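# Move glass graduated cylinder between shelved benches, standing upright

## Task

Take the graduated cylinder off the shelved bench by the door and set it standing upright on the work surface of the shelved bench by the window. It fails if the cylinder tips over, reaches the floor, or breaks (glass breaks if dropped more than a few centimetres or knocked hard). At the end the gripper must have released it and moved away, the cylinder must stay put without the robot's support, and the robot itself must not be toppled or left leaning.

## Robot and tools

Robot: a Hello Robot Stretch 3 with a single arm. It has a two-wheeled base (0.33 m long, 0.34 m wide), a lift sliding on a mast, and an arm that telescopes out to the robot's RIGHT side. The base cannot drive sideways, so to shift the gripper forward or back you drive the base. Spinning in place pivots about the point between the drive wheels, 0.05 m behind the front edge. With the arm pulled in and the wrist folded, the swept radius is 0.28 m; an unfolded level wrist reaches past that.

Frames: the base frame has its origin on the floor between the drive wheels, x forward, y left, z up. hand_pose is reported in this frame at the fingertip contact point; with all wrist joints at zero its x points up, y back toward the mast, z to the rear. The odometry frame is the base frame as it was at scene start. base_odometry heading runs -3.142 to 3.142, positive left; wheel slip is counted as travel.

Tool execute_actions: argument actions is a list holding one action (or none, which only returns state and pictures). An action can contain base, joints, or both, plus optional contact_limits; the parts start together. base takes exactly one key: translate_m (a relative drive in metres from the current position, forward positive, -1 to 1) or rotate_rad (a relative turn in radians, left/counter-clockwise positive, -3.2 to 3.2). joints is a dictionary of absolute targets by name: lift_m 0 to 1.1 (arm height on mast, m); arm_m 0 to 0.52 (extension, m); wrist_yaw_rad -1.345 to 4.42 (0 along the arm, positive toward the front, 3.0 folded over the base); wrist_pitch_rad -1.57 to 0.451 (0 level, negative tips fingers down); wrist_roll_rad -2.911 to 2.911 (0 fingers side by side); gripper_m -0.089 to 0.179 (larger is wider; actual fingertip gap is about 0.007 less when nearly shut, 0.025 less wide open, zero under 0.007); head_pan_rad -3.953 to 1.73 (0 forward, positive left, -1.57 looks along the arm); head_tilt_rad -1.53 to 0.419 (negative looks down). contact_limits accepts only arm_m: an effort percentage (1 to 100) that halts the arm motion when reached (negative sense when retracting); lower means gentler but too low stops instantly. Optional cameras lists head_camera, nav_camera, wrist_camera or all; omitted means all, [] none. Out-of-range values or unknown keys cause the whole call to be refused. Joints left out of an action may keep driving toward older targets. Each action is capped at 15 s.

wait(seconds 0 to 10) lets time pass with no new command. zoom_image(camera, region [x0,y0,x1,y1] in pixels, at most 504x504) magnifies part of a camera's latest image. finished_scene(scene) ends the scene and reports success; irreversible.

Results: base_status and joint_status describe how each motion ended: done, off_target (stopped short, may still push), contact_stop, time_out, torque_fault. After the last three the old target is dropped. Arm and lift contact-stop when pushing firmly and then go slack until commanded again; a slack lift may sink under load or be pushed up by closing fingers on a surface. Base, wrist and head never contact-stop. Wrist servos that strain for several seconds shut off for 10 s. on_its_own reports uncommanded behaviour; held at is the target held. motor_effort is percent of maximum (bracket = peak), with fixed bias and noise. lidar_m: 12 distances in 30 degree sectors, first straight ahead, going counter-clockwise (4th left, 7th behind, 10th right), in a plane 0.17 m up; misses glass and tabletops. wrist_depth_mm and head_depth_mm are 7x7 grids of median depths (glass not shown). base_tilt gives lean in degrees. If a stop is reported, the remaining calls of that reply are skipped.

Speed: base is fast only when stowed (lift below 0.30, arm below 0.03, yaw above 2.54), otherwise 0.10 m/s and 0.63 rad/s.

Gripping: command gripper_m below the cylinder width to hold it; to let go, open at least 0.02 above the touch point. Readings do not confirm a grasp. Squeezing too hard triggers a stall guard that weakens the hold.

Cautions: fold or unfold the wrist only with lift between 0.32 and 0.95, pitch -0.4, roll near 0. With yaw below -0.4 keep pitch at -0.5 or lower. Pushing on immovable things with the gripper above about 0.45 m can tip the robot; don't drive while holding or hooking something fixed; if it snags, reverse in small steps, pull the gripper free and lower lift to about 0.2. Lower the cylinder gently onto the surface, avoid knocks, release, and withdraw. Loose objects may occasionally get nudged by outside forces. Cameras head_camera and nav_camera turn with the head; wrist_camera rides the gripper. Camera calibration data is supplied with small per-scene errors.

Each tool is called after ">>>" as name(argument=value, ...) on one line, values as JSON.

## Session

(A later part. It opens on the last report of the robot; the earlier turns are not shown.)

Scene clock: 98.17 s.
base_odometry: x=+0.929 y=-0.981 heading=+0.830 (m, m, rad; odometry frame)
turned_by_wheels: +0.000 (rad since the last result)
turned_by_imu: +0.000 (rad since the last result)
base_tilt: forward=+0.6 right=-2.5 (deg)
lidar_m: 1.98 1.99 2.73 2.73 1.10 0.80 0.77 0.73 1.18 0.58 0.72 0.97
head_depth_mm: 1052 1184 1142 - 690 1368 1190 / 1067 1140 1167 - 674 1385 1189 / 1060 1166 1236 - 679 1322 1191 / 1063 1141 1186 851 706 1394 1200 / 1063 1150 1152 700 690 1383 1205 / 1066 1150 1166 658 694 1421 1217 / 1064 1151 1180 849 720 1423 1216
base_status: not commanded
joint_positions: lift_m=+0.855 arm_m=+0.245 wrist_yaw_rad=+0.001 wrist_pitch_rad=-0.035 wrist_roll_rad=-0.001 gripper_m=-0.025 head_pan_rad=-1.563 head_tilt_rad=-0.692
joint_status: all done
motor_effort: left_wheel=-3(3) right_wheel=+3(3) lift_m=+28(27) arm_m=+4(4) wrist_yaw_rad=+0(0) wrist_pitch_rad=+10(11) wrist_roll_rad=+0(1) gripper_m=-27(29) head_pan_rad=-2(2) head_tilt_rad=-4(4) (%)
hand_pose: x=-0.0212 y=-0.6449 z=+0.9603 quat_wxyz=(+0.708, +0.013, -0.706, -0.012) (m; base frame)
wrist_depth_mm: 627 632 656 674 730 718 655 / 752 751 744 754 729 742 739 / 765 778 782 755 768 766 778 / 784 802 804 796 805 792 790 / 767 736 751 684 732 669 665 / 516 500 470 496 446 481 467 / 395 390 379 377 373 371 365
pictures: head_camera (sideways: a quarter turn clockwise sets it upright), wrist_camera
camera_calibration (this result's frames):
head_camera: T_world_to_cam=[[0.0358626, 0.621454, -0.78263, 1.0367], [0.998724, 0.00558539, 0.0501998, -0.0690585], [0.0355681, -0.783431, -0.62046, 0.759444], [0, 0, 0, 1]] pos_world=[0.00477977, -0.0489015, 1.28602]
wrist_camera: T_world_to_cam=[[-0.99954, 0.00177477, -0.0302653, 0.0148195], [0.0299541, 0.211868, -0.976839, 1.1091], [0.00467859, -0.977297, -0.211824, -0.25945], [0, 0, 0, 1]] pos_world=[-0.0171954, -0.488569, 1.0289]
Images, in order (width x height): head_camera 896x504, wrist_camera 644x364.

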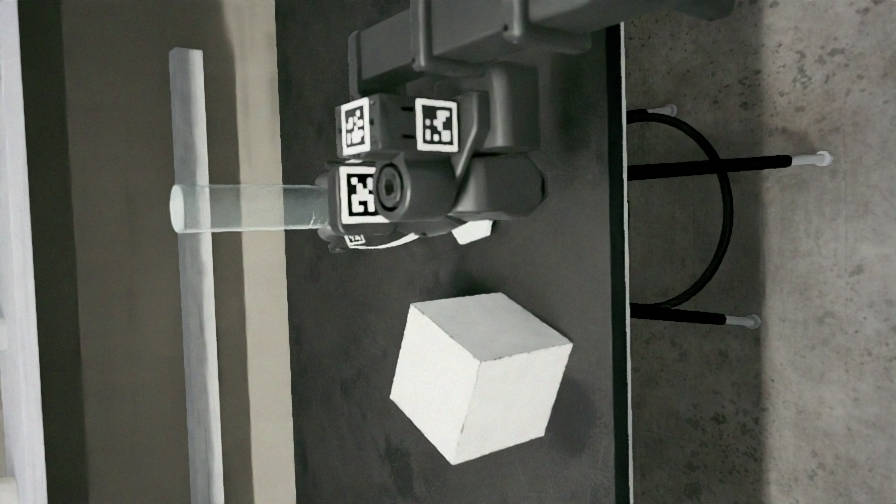

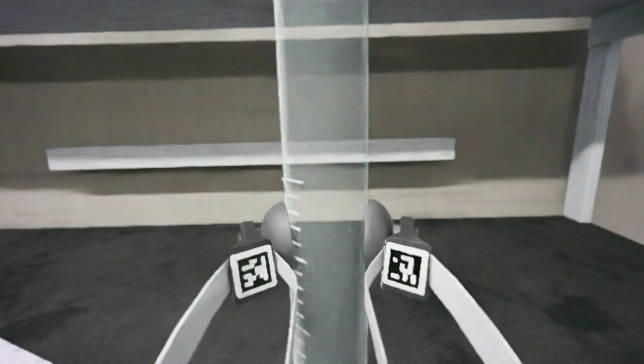

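>>> execute_actions(actions=[{"joints": {"lift_m": 1.0, "arm_m": 0.0, "head_pan_rad": 1.45, "head_tilt_rad": -0.2}}], cameras=["head_camera", "wrist_camera"])

Scene clock: 115.10 s.
base_odometry: x=+0.929 y=-0.981 heading=+0.830 (m, m, rad; odometry frame)
turned_by_wheels: +0.000 (rad since the last result)
turned_by_imu: +0.001 (rad since the last result)
base_tilt: forward=+0.6 right=-2.6 (deg)
lidar_m: 1.98 1.98 2.74 2.72 1.10 0.80 0.77 0.73 1.18 0.58 0.72 0.97
head_depth_mm: 2612 3469 3588 3644 3425 2286 1708 / 2606 3355 3512 3642 3399 2295 1715 / 2560 3339 3552 3621 3432 2312 1730 / 2556 3348 3460 3574 3536 2336 1743 / 2688 3310 3378 3516 3329 2340 1757 / 2983 3270 3358 3485 3534 2364 1759 / 3113 3231 3379 3522 3514 2410 1780
base_status: not commanded
joint_positions: lift_m=+1.000 arm_m=+0.000 wrist_yaw_rad=+0.000 wrist_pitch_rad=-0.036 wrist_roll_rad=-0.001 gripper_m=-0.006 head_pan_rad=+1.443 head_tilt_rad=-0.211
joint_status: all done
on_its_own: gripper_m is held at -0.007, not at your -0.030, by its stall guard, which is not easing now
motor_effort: left_wheel=-3(3) right_wheel=+3(3) lift_m=+27(29) arm_m=-4(3) wrist_yaw_rad=+0(1) wrist_pitch_rad=+11(11) wrist_roll_rad=-1(0) gripper_m=-19(19) head_pan_rad=+4(35) head_tilt_rad=+5(31) (%)
hand_pose: x=-0.0213 y=-0.4005 z=+1.1051 quat_wxyz=(+0.708, +0.013, -0.706, -0.013) (m; base frame)
wrist_depth_mm: 981 956 959 955 956 957 975 / 982 960 962 965 973 880 986 / - - - - - - - / - - - - - - - / - - - - - - - / 796 798 756 777 687 733 - / 580 586 425 589 582 580 579
pictures: head_camera (sideways: a quarter turn clockwise sets it upright), wrist_camera
camera_calibration (this result's frames):
head_camera: T_world_to_cam=[[-0.0644275, -0.18224, -0.981141, 1.29631], [-0.993299, 0.106247, 0.0454912, -0.0508075], [0.0959532, 0.977497, -0.187864, 0.196141], [0, 0, 0, 1]] pos_world=[0.0142307, 0.0499109, 1.31102]
wrist_camera: T_world_to_cam=[[-0.999539, 0.0023207, -0.0302626, 0.0188507], [0.0300631, 0.212813, -0.97663, 1.19886], [0.00417383, -0.97709, -0.212785, 0.0112613], [0, 0, 0, 1]] pos_world=[-0.0172465, -0.244174, 1.17381]
Images, in order (width x height): head_camera 896x504, wrist_camera 644x364.

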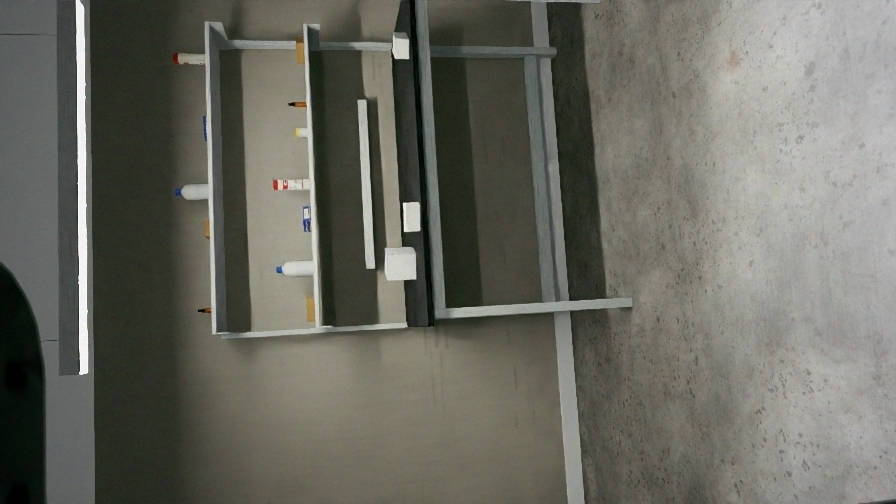

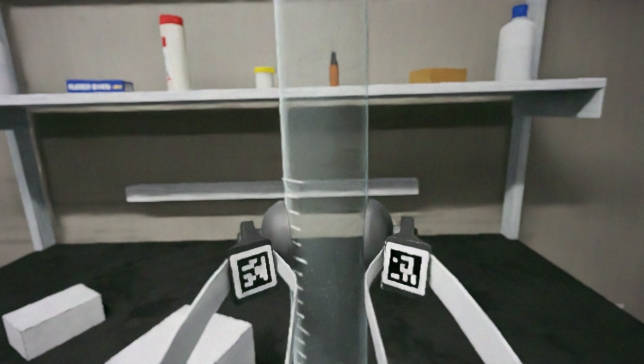

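>>> execute_actions(actions=[{"base": {"rotate_rad": 1.24}, "joints": {"head_pan_rad": 0.0, "head_tilt_rad": -0.5, "lift_m": 1.04}}], cameras=["nav_camera", "wrist_camera"])

>>> execute_actions(actions=[{"base": {"translate_m": 1.0}}], cameras=["head_camera", "wrist_camera"])

Scene clock: 131.40 s.
base_odometry: x=+0.929 y=-0.981 heading=+2.070 (m, m, rad; odometry frame)
turned_by_wheels: +1.240 (rad since the last result)
turned_by_imu: +1.238 (rad since the last result)
base_tilt: forward=+0.7 right=-2.6 (deg)
lidar_m: 3.35 1.75 0.93 0.78 0.77 0.73 0.58 0.72 1.27 0.97 1.98 2.14
head_depth_mm: 3492 3652 3617 2823 2032 1594 1321 / 3349 3609 3882 2885 2061 1602 1323 / 3232 3473 3748 2828 2083 1614 1328 / 3126 3295 3692 2966 2103 1632 1342 / 3025 3245 3619 2948 2130 1646 1352 / 2938 3152 3408 2919 2139 1659 1359 / 2896 3063 3356 3025 2145 1668 1363
base_status: done
joint_positions: lift_m=+1.040 arm_m=+0.000 wrist_yaw_rad=+0.000 wrist_pitch_rad=-0.036 wrist_roll_rad=-0.001 gripper_m=-0.006 head_pan_rad=+0.007 head_tilt_rad=-0.494
joint_status: all done
on_its_own: gripper_m is held at -0.007, not at your -0.030, by its stall guard, which is not easing now
motor_effort: left_wheel=-3(7) right_wheel=+4(8) lift_m=+27(27) arm_m=-4(4) wrist_yaw_rad=+0(0) wrist_pitch_rad=+11(11) wrist_roll_rad=+0(1) gripper_m=-19(20) head_pan_rad=-2(34) head_tilt_rad=-3(21) (%)
hand_pose: x=-0.0213 y=-0.4005 z=+1.1450 quat_wxyz=(+0.708, +0.013, -0.706, -0.013) (m; base frame)
wrist_depth_mm: - - - - - - - / - - - - - - 942 / - - - - - - 963 / - - - - - - - / - - - - - - - / - - - - 793 755 796 / - - - - 721 621 599
pictures: nav_camera (sideways: a quarter turn counterclockwise sets it upright), wrist_camera
camera_calibration (this result's frames):
nav_camera: T_world_to_cam=[[0.47836, 0.0103269, 0.878103, -1.10641], [0.0513219, -0.998551, -0.0162149, 0.0747792], [0.876663, 0.0528224, -0.478196, 0.571161], [0, 0, 0, 1]] pos_world=[0.0247073, 0.0559265, 1.24588]
wrist_camera: T_world_to_cam=[[-0.999539, 0.0023362, -0.0302638, 0.0200649], [0.0300667, 0.213005, -0.976588, 1.23791], [0.00416484, -0.977048, -0.212977, 0.0200075], [0, 0, 0, 1]] pos_world=[-0.0172475, -0.244179, 1.21379]
Images, in order (width x height): nav_camera 672x504, wrist_camera 644x364.

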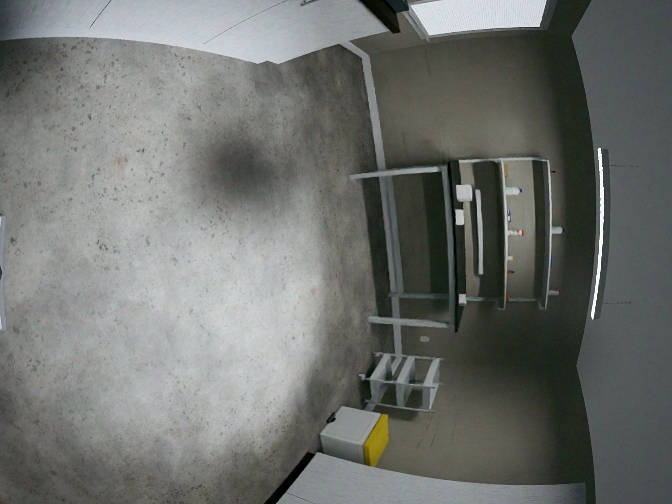

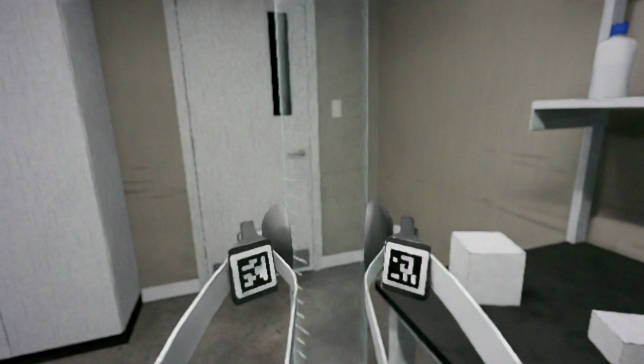

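Scene clock: 142.33 s.
base_odometry: x=+0.451 y=-0.103 heading=+2.070 (m, m, rad; odometry frame)
turned_by_wheels: +0.000 (rad since the last result)
turned_by_imu: +0.000 (rad since the last result)
base_tilt: forward=+0.7 right=-2.5 (deg)
lidar_m: 2.11 1.79 2.05 1.10 1.09 1.22 1.58 1.53 2.46 1.60 1.59 1.79
head_depth_mm: 2515 2767 3017 2796 2014 1601 1318 / 2431 2633 2819 2586 2069 1617 1320 / 2339 2508 2753 2800 2083 1622 1328 / 2253 2477 2705 2745 2092 1629 1342 / 2184 2332 2607 2716 2102 1647 1344 / 2091 2287 1784 2652 2108 1654 1355 / 2107 2243 1870 2590 2131 1658 1371
base_status: done
joint_positions: lift_m=+1.040 arm_m=+0.000 wrist_yaw_rad=+0.000 wrist_pitch_rad=-0.036 wrist_roll_rad=-0.001 gripper_m=-0.006 head_pan_rad=+0.007 head_tilt_rad=-0.494
joint_status: not commanded
on_its_own: gripper_m is held at -0.007, not at your -0.030, by its stall guard, which is not easing now
motor_effort: left_wheel=-3(3) right_wheel=+3(8) lift_m=+27(27) arm_m=-4(4) wrist_yaw_rad=+0(0) wrist_pitch_rad=+11(11) wrist_roll_rad=+0(1) gripper_m=-20(20) head_pan_rad=-2(3) head_tilt_rad=-3(3) (%)
hand_pose: x=-0.0213 y=-0.4005 z=+1.1450 quat_wxyz=(+0.708, +0.013, -0.706, -0.013) (m; base frame)
wrist_depth_mm: - - - - - - - / - - - - - - - / - - - - - - - / - - - - - - - / - - - - - - - / - - - - - - - / - - - - - - -
pictures: head_camera (sideways: a quarter turn clockwise sets it upright), wrist_camera
camera_calibration (this result's frames):
head_camera: T_world_to_cam=[[-0.455533, 0.0374022, -0.889433, 1.17896], [-0.0149203, 0.998656, 0.0496368, -0.0621552], [0.890094, 0.0358818, -0.454363, 0.538129], [0, 0, 0, 1]] pos_world=[0.0571404, -0.00133292, 1.29619]
wrist_camera: T_world_to_cam=[[-0.999539, 0.00233605, -0.030264, 0.0200651], [0.0300669, 0.213005, -0.976588, 1.23791], [0.00416502, -0.977048, -0.212977, 0.0200073], [0, 0, 0, 1]] pos_world=[-0.0172475, -0.244179, 1.2138]
Images, in order (width x height): head_camera 896x504, wrist_camera 644x364.

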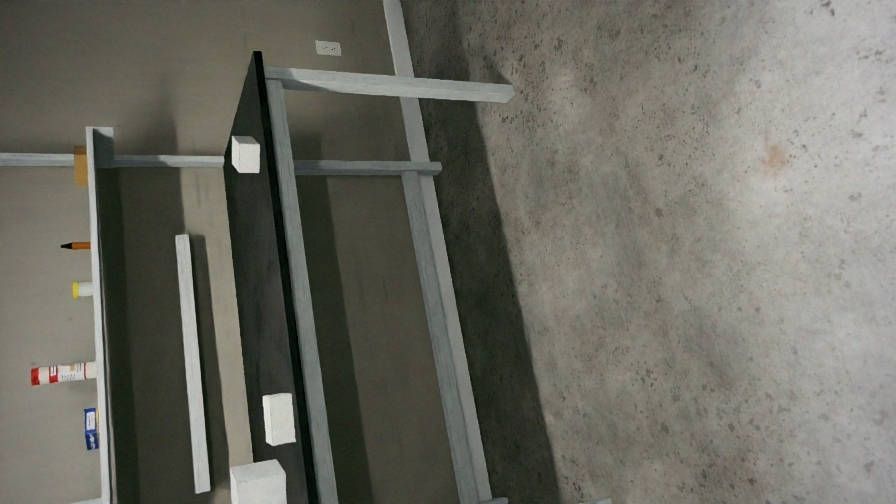

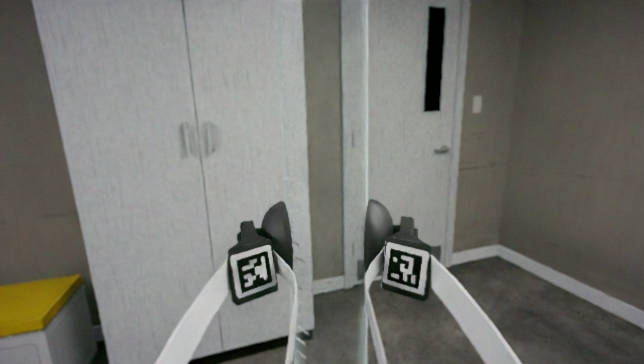

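>>> execute_actions(actions=[{"base": {"translate_m": 1.0}}], cameras=[])

>>> execute_actions(actions=[{"base": {"translate_m": 0.2}}], cameras=["head_camera", "wrist_camera"])

Scene clock: 154.27 s.
base_odometry: x=-0.028 y=+0.775 heading=+2.070 (m, m, rad; odometry frame)
turned_by_wheels: +0.000 (rad since the last result)
turned_by_imu: +0.000 (rad since the last result)
base_tilt: forward=+0.6 right=-2.6 (deg)
lidar_m: 1.49 1.48 1.02 2.04 1.49 1.59 2.59 2.41 1.54 1.29 1.28 1.14
head_depth_mm: 1538 1677 1334 2072 2043 1554 1323 / 1399 1625 1346 1015 1995 1611 1329 / 1441 1579 1378 1004 1968 1616 1335 / 1390 1511 1403 960 1926 1647 1337 / 1345 1467 1424 923 1893 1656 1354 / 1323 1415 1447 895 1818 1642 1353 / 1271 1381 1455 885 1755 1671 1367
base_status: done
joint_positions: lift_m=+1.040 arm_m=+0.000 wrist_yaw_rad=+0.000 wrist_pitch_rad=-0.036 wrist_roll_rad=-0.001 gripper_m=-0.006 head_pan_rad=+0.007 head_tilt_rad=-0.494
joint_status: not commanded
on_its_own: gripper_m is held at -0.007, not at your -0.030, by its stall guard, which is not easing now
motor_effort: left_wheel=-3(4) right_wheel=+3(8) lift_m=+27(28) arm_m=-4(4) wrist_yaw_rad=+0(0) wrist_pitch_rad=+11(11) wrist_roll_rad=-1(1) gripper_m=-20(19) head_pan_rad=-2(2) head_tilt_rad=-3(3) (%)
hand_pose: x=-0.0213 y=-0.4005 z=+1.1450 quat_wxyz=(+0.708, +0.013, -0.706, -0.013) (m; base frame)
wrist_depth_mm: - - - - - - - / - - - - - - - / - - - - - - - / - - - - - - - / - - - - - - - / - - - - - - - / - - - - - - -
pictures: none
No camera images: the call's "cameras" was empty. Leave "cameras" out to get every camera's image.

Scene clock: 157.23 s.
base_odometry: x=-0.123 y=+0.951 heading=+2.070 (m, m, rad; odometry frame)
turned_by_wheels: +0.000 (rad since the last result)
turned_by_imu: +0.000 (rad since the last result)
base_tilt: forward=+0.7 right=-2.5 (deg)
lidar_m: 1.29 1.29 0.93 2.10 1.56 1.66 2.68 2.59 1.46 1.23 1.18 0.96
head_depth_mm: 1327 1473 1551 829 1957 1603 1320 / 1256 1411 1352 836 1835 1610 1330 / 1261 1381 1377 844 1798 1629 1341 / 1214 1311 1396 856 1669 1633 1337 / 1176 1289 1354 868 751 1654 1353 / 1151 1244 1332 876 718 1605 1353 / 1126 1208 1295 893 693 1555 1359
base_status: done
joint_positions: lift_m=+1.040 arm_m=+0.000 wrist_yaw_rad=+0.000 wrist_pitch_rad=-0.036 wrist_roll_rad=-0.001 gripper_m=-0.006 head_pan_rad=+0.007 head_tilt_rad=-0.494
joint_status: not commanded
on_its_own: gripper_m is held at -0.007, not at your -0.030, by its stall guard, which is not easing now
motor_effort: left_wheel=-3(4) right_wheel=+3(8) lift_m=+27(27) arm_m=-4(4) wrist_yaw_rad=+0(0) wrist_pitch_rad=+11(11) wrist_roll_rad=-1(1) gripper_m=-20(19) head_pan_rad=-2(2) head_tilt_rad=-3(3) (%)
hand_pose: x=-0.0213 y=-0.4005 z=+1.1450 quat_wxyz=(+0.708, +0.013, -0.706, -0.013) (m; base frame)
wrist_depth_mm: - - - - - - - / - - - - - - - / - - - - - - - / - - - - - - - / - - - - - - - / - - - - - - - / - - - - - - -
pictures: head_camera (sideways: a quarter turn clockwise sets it upright), wrist_camera
camera_calibration (this result's frames):
head_camera: T_world_to_cam=[[-0.455608, 0.0374037, -0.889394, 1.17891], [-0.0149116, 0.998656, 0.0496375, -0.0621561], [0.890055, 0.0358775, -0.454438, 0.538228], [0, 0, 0, 1]] pos_world=[0.0571399, -0.00133315, 1.29619]
wrist_camera: T_world_to_cam=[[-0.999539, 0.00233546, -0.030264, 0.020065], [0.0300668, 0.213005, -0.976588, 1.23791], [0.0041656, -0.977048, -0.212977, 0.0200074], [0, 0, 0, 1]] pos_world=[-0.0172475, -0.244179, 1.2138]
Images, in order (width x height): head_camera 896x504, wrist_camera 644x364.

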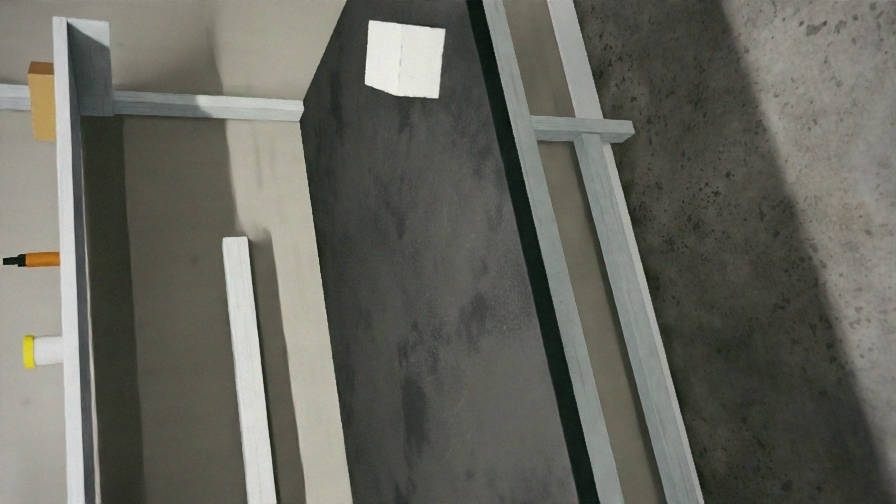

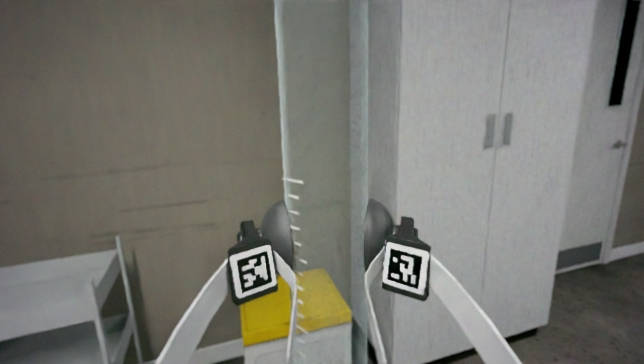

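>>> execute_actions(actions=[{"base": {"rotate_rad": 1.78}, "joints": {"arm_m": 0.35, "head_pan_rad": -1.57, "head_tilt_rad": -0.5}, "contact_limits": {"arm_m": 15}}])

Scene clock: 170.87 s.
base_odometry: x=-0.123 y=+0.951 heading=-2.434 (m, m, rad; odometry frame)
turned_by_wheels: +1.780 (rad since the last result)
turned_by_imu: +1.777 (rad since the last result)
base_tilt: forward=+0.6 right=-2.7 (deg)
lidar_m: 2.09 1.56 1.91 2.60 1.93 1.30 1.23 1.18 0.96 1.29 1.31 0.93
head_depth_mm: 1183 1290 1205 818 1700 1603 1309 / 1187 1283 1135 833 1665 1618 1321 / 1172 1270 - 799 1641 1619 1325 / 1172 1266 1283 846 1623 1634 1343 / 1100 1263 1335 865 741 1643 1356 / 1145 1243 1333 873 731 1619 1348 / 1135 1236 1330 886 722 1601 1370
base_status: done
joint_positions: lift_m=+1.040 arm_m=+0.350 wrist_yaw_rad=+0.000 wrist_pitch_rad=-0.036 wrist_roll_rad=-0.001 gripper_m=-0.006 head_pan_rad=-1.563 head_tilt_rad=-0.494
joint_status: all done
on_its_own: gripper_m is held at -0.007, not at your -0.030, by its stall guard, which is not easing now
motor_effort: left_wheel=-2(7) right_wheel=+3(8) lift_m=+27(27) arm_m=+4(2) wrist_yaw_rad=+0(0) wrist_pitch_rad=+11(11) wrist_roll_rad=+0(0) gripper_m=-20(20) head_pan_rad=-2(33) head_tilt_rad=-3(3) (%)
contact_limits: arm_m 15 (drawing in: default 28, maximum 46; extending or still: default 39, maximum 63)
hand_pose: x=-0.0214 y=-0.7499 z=+1.1450 quat_wxyz=(+0.708, +0.013, -0.706, -0.013) (m; base frame)
wrist_depth_mm: 517 526 538 546 577 593 595 / 737 773 783 797 835 873 859 / 744 789 813 840 859 878 931 / 784 814 837 853 881 916 939 / 784 820 819 782 846 758 971 / 585 563 526 552 496 541 522 / 441 438 426 423 416 416 412
pictures: head_camera (sideways: a quarter turn clockwise sets it upright), nav_camera (sideways: a quarter turn counterclockwise sets it upright), wrist_camera
camera_calibration (this result's frames):
head_camera: T_world_to_cam=[[0.0372033, 0.455807, -0.889301, 1.17578], [0.998649, 0.0153377, 0.0496391, -0.0683409], [0.0362656, -0.889946, -0.454621, 0.543674], [0, 0, 0, 1]] pos_world=[0.00478916, -0.0510393, 1.29618]
nav_camera: T_world_to_cam=[[0.0105354, -0.478763, 0.877881, -1.10326], [-0.998528, -0.0517431, -0.0162354, 0.08121], [0.0531972, -0.876418, -0.478603, 0.576714], [0, 0, 0, 1]] pos_world=[0.0620343, -0.0185573, 1.24587]
wrist_camera: T_world_to_cam=[[-0.999539, 0.00243127, -0.0302661, 0.0209309], [0.0300892, 0.213002, -0.976588, 1.31234], [0.00407237, -0.977049, -0.212977, -0.32141], [0, 0, 0, 1]] pos_world=[-0.0172571, -0.593614, 1.2138]
Images, in order (width x height): head_camera 896x504, nav_camera 672x504, wrist_camera 644x364.

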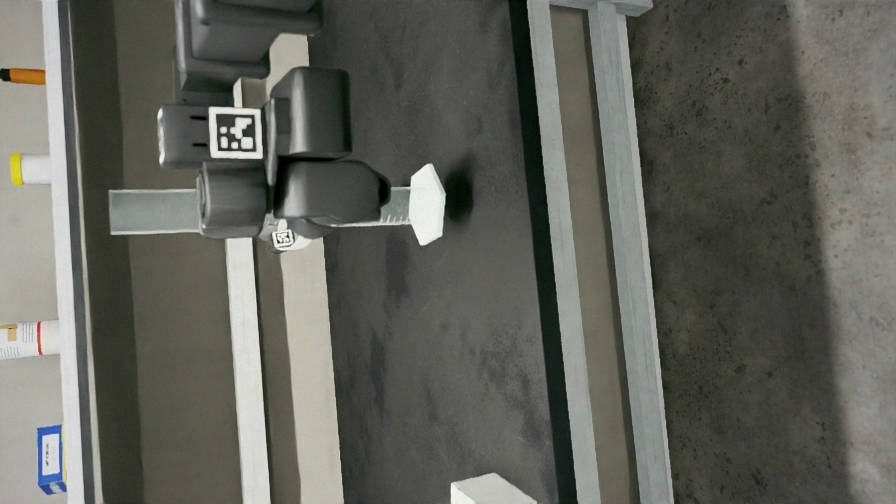

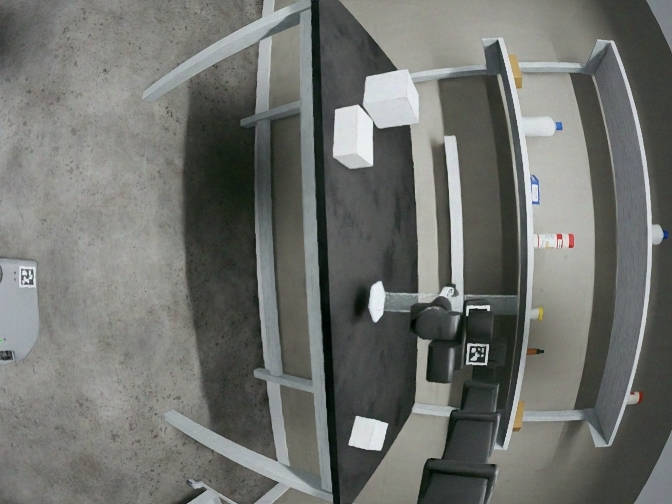

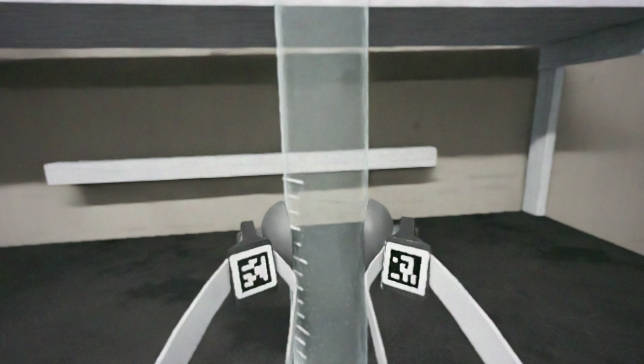

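>>> execute_actions(actions=[{"joints": {"arm_m": 0.40, "lift_m": 0.997}, "contact_limits": {"arm_m": 15}}], cameras=["head_camera"])

Scene clock: 177.53 s.
base_odometry: x=-0.123 y=+0.951 heading=-2.434 (m, m, rad; odometry frame)
turned_by_wheels: +0.000 (rad since the last result)
turned_by_imu: +0.001 (rad since the last result)
base_tilt: forward=+0.7 right=-2.6 (deg)
lidar_m: 2.09 1.56 1.92 2.60 1.93 1.30 1.23 1.18 0.96 1.29 1.30 0.93
head_depth_mm: 1191 1312 - 799 1693 1587 1315 / 1199 1294 - 829 1662 1612 1325 / 1187 1278 - 810 1641 1609 1336 / 1169 1253 1343 853 1625 1616 1343 / 1102 1258 1337 865 742 1639 1338 / 1141 1251 1324 874 731 1605 1356 / 1125 1230 1332 886 721 1616 1354
base_status: not commanded
joint_positions: lift_m=+0.997 arm_m=+0.400 wrist_yaw_rad=+0.000 wrist_pitch_rad=-0.036 wrist_roll_rad=-0.001 gripper_m=-0.006 head_pan_rad=-1.563 head_tilt_rad=-0.494
joint_status: all done
on_its_own: gripper_m is held at -0.007, not at your -0.030, by its stall guard, which is not easing now
motor_effort: left_wheel=-2(2) right_wheel=+3(3) lift_m=+16(28) arm_m=+4(6) wrist_yaw_rad=+0(0) wrist_pitch_rad=+11(11) wrist_roll_rad=-1(0) gripper_m=-20(20) head_pan_rad=-2(2) head_tilt_rad=-2(3) (%)
contact_limits: arm_m 15 (drawing in: default 28, maximum 46; extending or still: default 39, maximum 63)
hand_pose: x=-0.0214 y=-0.7999 z=+1.1026 quat_wxyz=(+0.708, +0.013, -0.706, -0.013) (m; base frame)
wrist_depth_mm: 677 683 704 716 756 749 691 / 691 700 726 755 771 791 836 / 725 737 737 766 794 825 873 / 748 763 776 811 829 862 888 / 717 712 725 667 718 645 622 / 494 485 456 472 428 460 454 / 377 373 366 362 356 357 351
pictures: head_camera (sideways: a quarter turn clockwise sets it upright)
camera_calibration (this result's frames):
head_camera: T_world_to_cam=[[0.0372033, 0.455807, -0.889301, 1.17578], [0.998649, 0.0153377, 0.0496391, -0.0683409], [0.0362656, -0.889946, -0.454621, 0.543674], [0, 0, 0, 1]] pos_world=[0.00478916, -0.0510393, 1.29618]
Images, in order (width x height): head_camera 896x504.

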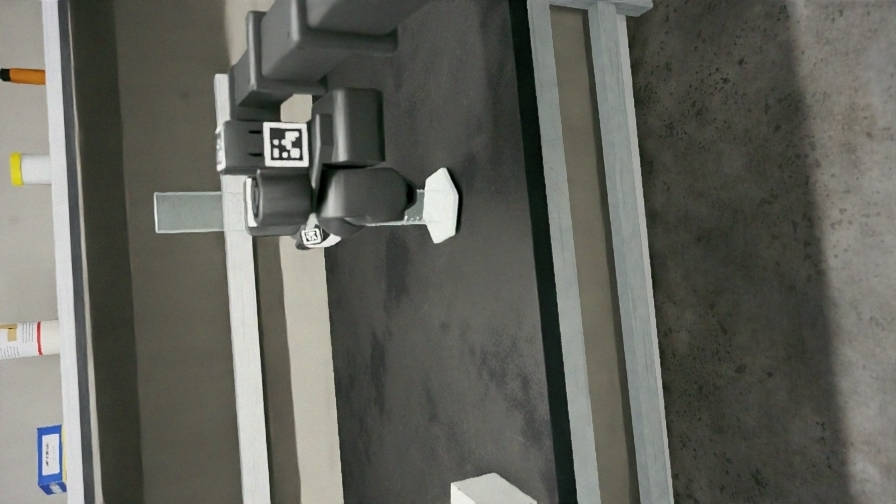

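>>> execute_actions(actions=[{"joints": {"lift_m": 0.985}}], cameras=["head_camera"])

Scene clock: 179.63 s.
base_odometry: x=-0.123 y=+0.951 heading=-2.434 (m, m, rad; odometry frame)
turned_by_wheels: +0.000 (rad since the last result)
turned_by_imu: +0.000 (rad since the last result)
base_tilt: forward=+0.7 right=-2.5 (deg)
lidar_m: 2.10 1.56 1.91 2.59 1.93 1.30 1.23 1.18 0.96 1.29 1.31 0.93
head_depth_mm: 1197 1325 - 777 1684 1605 1320 / 1194 1288 - 823 1669 1616 1320 / 1179 1267 - 800 1652 1616 1333 / 1171 1259 1342 851 1633 1635 1334 / 1100 1261 1337 859 742 1639 1344 / 1145 1254 1332 878 730 1619 1346 / 1129 1235 1333 886 720 1606 1358
base_status: not commanded
joint_positions: lift_m=+0.985 arm_m=+0.400 wrist_yaw_rad=+0.000 wrist_pitch_rad=-0.028 wrist_roll_rad=-0.001 gripper_m=-0.006 head_pan_rad=-1.563 head_tilt_rad=-0.494
joint_status: all done
on_its_own: gripper_m is held at -0.007, not at your -0.030, by its stall guard, which is not easing now
motor_effort: left_wheel=-2(2) right_wheel=+3(3) lift_m=+16(18) arm_m=+4(4) wrist_yaw_rad=+0(1) wrist_pitch_rad=+8(11) wrist_roll_rad=-1(1) gripper_m=-19(19) head_pan_rad=-2(2) head_tilt_rad=-3(3) (%)
hand_pose: x=-0.0214 y=-0.8002 z=+1.0927 quat_wxyz=(+0.708, +0.010, -0.707, -0.010) (m; base frame)
wrist_depth_mm: 666 685 705 727 750 757 688 / 680 707 734 747 770 818 838 / 723 709 749 766 799 827 854 / 741 758 789 821 823 859 893 / 715 681 697 654 697 627 619 / 481 470 437 457 411 441 438 / 365 362 349 349 345 341 340
pictures: head_camera (sideways: a quarter turn clockwise sets it upright)
camera_calibration (this result's frames):
head_camera: T_world_to_cam=[[0.0372034, 0.455807, -0.889301, 1.17578], [0.998649, 0.0153374, 0.0496391, -0.0683409], [0.0362654, -0.889946, -0.454621, 0.543674], [0, 0, 0, 1]] pos_world=[0.00478914, -0.0510393, 1.29618]
Images, in order (width x height): head_camera 896x504.

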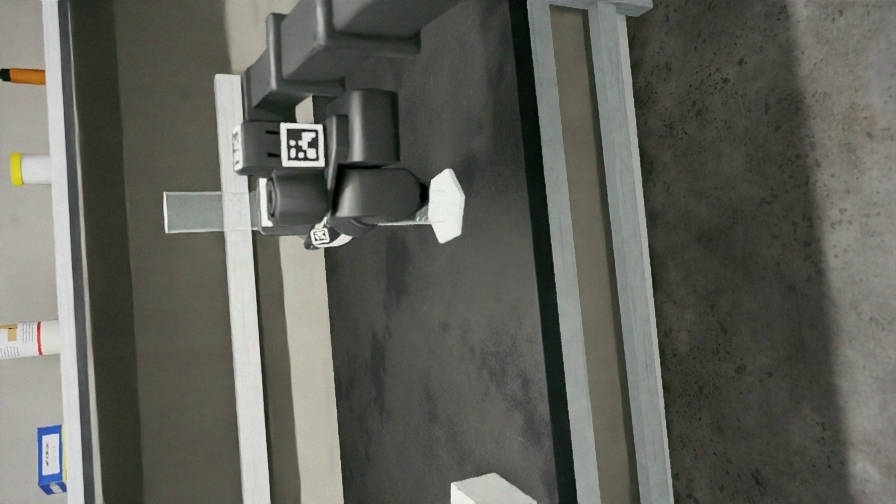

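The wrist pitch effort dropped from 11 to 8, so the cylinder is now resting on the surface. I'll release it.

>>> execute_actions(actions=[{"joints": {"gripper_m": 0.13}}], cameras=["wrist_camera"])

>>> execute_actions(actions=[{"joints": {"arm_m": 0.0}}], cameras=["head_camera", "wrist_camera"])

Scene clock: 182.97 s.
base_odometry: x=-0.123 y=+0.951 heading=-2.434 (m, m, rad; odometry frame)
turned_by_wheels: +0.000 (rad since the last result)
turned_by_imu: +0.000 (rad since the last result)
base_tilt: forward=+0.7 right=-2.6 (deg)
lidar_m: 2.10 1.56 1.91 2.59 1.93 1.30 1.23 1.18 0.95 1.29 1.31 0.93
head_depth_mm: 1189 1323 - 778 1698 1593 1314 / 1187 1278 - 825 1647 1611 1322 / 1185 1271 - 799 1645 1621 1329 / 1167 1264 1339 852 1632 1631 1344 / 1095 1256 1339 865 741 1641 1342 / 1142 1253 1336 871 732 1626 1353 / 1132 1241 1330 886 724 1622 1374
base_status: not commanded
joint_positions: lift_m=+0.985 arm_m=+0.400 wrist_yaw_rad=+0.000 wrist_pitch_rad=-0.022 wrist_roll_rad=-0.001 gripper_m=+0.130 head_pan_rad=-1.563 head_tilt_rad=-0.494
joint_status: all done
motor_effort: left_wheel=-3(2) right_wheel=+3(3) lift_m=+16(16) arm_m=+4(4) wrist_yaw_rad=+1(0) wrist_pitch_rad=+6(8) wrist_roll_rad=+0(1) gripper_m=+1(84) head_pan_rad=-2(2) head_tilt_rad=-3(2) (%)
hand_pose: x=-0.0214 y=-0.8004 z=+1.0944 quat_wxyz=(+0.708, +0.008, -0.707, -0.008) (m; base frame)
wrist_depth_mm: 677 695 724 729 751 773 684 / 696 702 724 758 791 803 804 / 710 728 748 780 795 827 868 / 735 752 789 807 839 853 886 / 758 774 682 665 653 682 634 / 482 484 466 463 457 416 447 / 368 363 359 356 351 348 343
pictures: wrist_camera
camera_calibration (this result's frames):
wrist_camera: T_world_to_cam=[[-0.999539, 0.00200005, -0.0303025, 0.019216], [0.0300944, 0.198994, -0.979538, 1.26568], [0.00407091, -0.979999, -0.198963, -0.399179], [0, 0, 0, 1]] pos_world=[-0.0172575, -0.643095, 1.16094]
Images, in order (width x height): wrist_camera 644x364.

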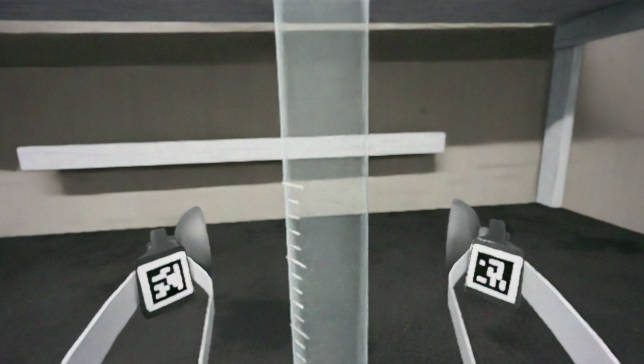

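Scene clock: 187.10 s.
base_odometry: x=-0.123 y=+0.951 heading=-2.434 (m, m, rad; odometry frame)
turned_by_wheels: +0.000 (rad since the last result)
turned_by_imu: +0.001 (rad since the last result)
base_tilt: forward=+0.7 right=-2.6 (deg)
lidar_m: 2.10 1.56 1.91 2.59 1.92 1.30 1.23 1.18 0.96 1.29 1.30 0.93
head_depth_mm: 1189 1318 1309 865 1675 - - / 1196 1291 1337 883 - - - / 1179 1274 1359 890 - - - / 1175 1259 1348 877 1631 1587 1340 / 1089 1256 1338 910 746 1641 1343 / 1143 1247 1328 873 732 1613 1357 / 1131 1242 1333 886 723 1611 1365
base_status: not commanded
joint_positions: lift_m=+0.985 arm_m=+0.000 wrist_yaw_rad=+0.000 wrist_pitch_rad=-0.020 wrist_roll_rad=-0.001 gripper_m=+0.130 head_pan_rad=-1.563 head_tilt_rad=-0.494
joint_status: all done
motor_effort: left_wheel=-2(2) right_wheel=+3(3) lift_m=+16(16) arm_m=-4(2) wrist_yaw_rad=+0(0) wrist_pitch_rad=+6(7) wrist_roll_rad=+0(1) gripper_m=+1(1) head_pan_rad=-2(2) head_tilt_rad=-2(3) (%)
hand_pose: x=-0.0214 y=-0.4010 z=+1.0947 quat_wxyz=(+0.708, +0.008, -0.707, -0.007) (m; base frame)
wrist_depth_mm: 843 834 895 - - - - / - - - - - - - / - - - - - - - / 688 - - - - - - / 595 783 686 677 660 560 585 / 421 443 473 475 459 501 506 / 390 435 460 472 - - -
pictures: head_camera (sideways: a quarter turn clockwise sets it upright), wrist_camera
camera_calibration (this result's frames):
head_camera: T_world_to_cam=[[0.0372045, 0.455807, -0.889301, 1.17578], [0.998649, 0.015335, 0.0496391, -0.0683409], [0.0362632, -0.889947, -0.454621, 0.543673], [0, 0, 0, 1]] pos_world=[0.00478902, -0.0510393, 1.29618]
wrist_camera: T_world_to_cam=[[-0.999539, 0.00200058, -0.0303052, 0.0184203], [0.0301019, 0.197849, -0.97977, 1.18628], [0.00403575, -0.98023, -0.197818, -0.00905568], [0, 0, 0, 1]] pos_world=[-0.0172611, -0.243619, 1.16105]
Images, in order (width x height): head_camera 896x504, wrist_camera 644x364.

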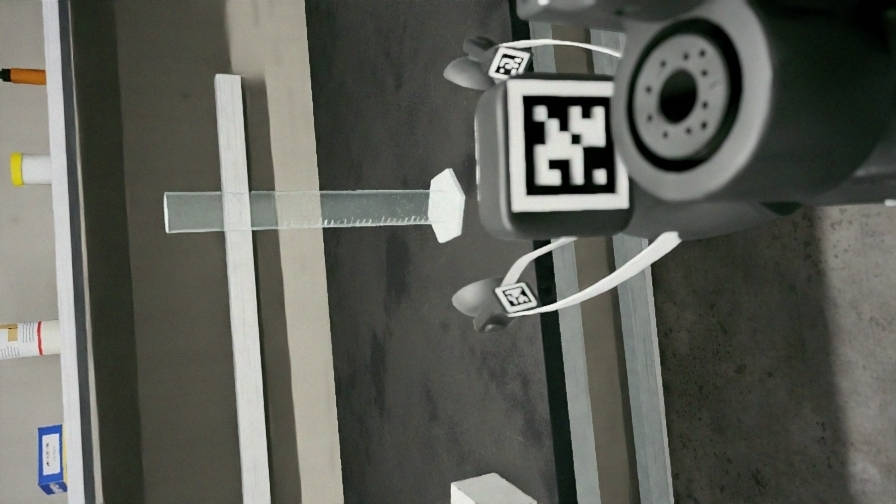

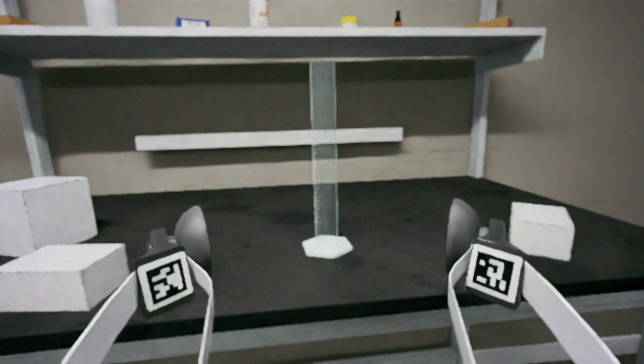

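The cylinder is standing upright on the target bench, and the gripper is 0.4 m clear of it.

>>> finished_scene(scene=1)

The scene is finished: the task was done.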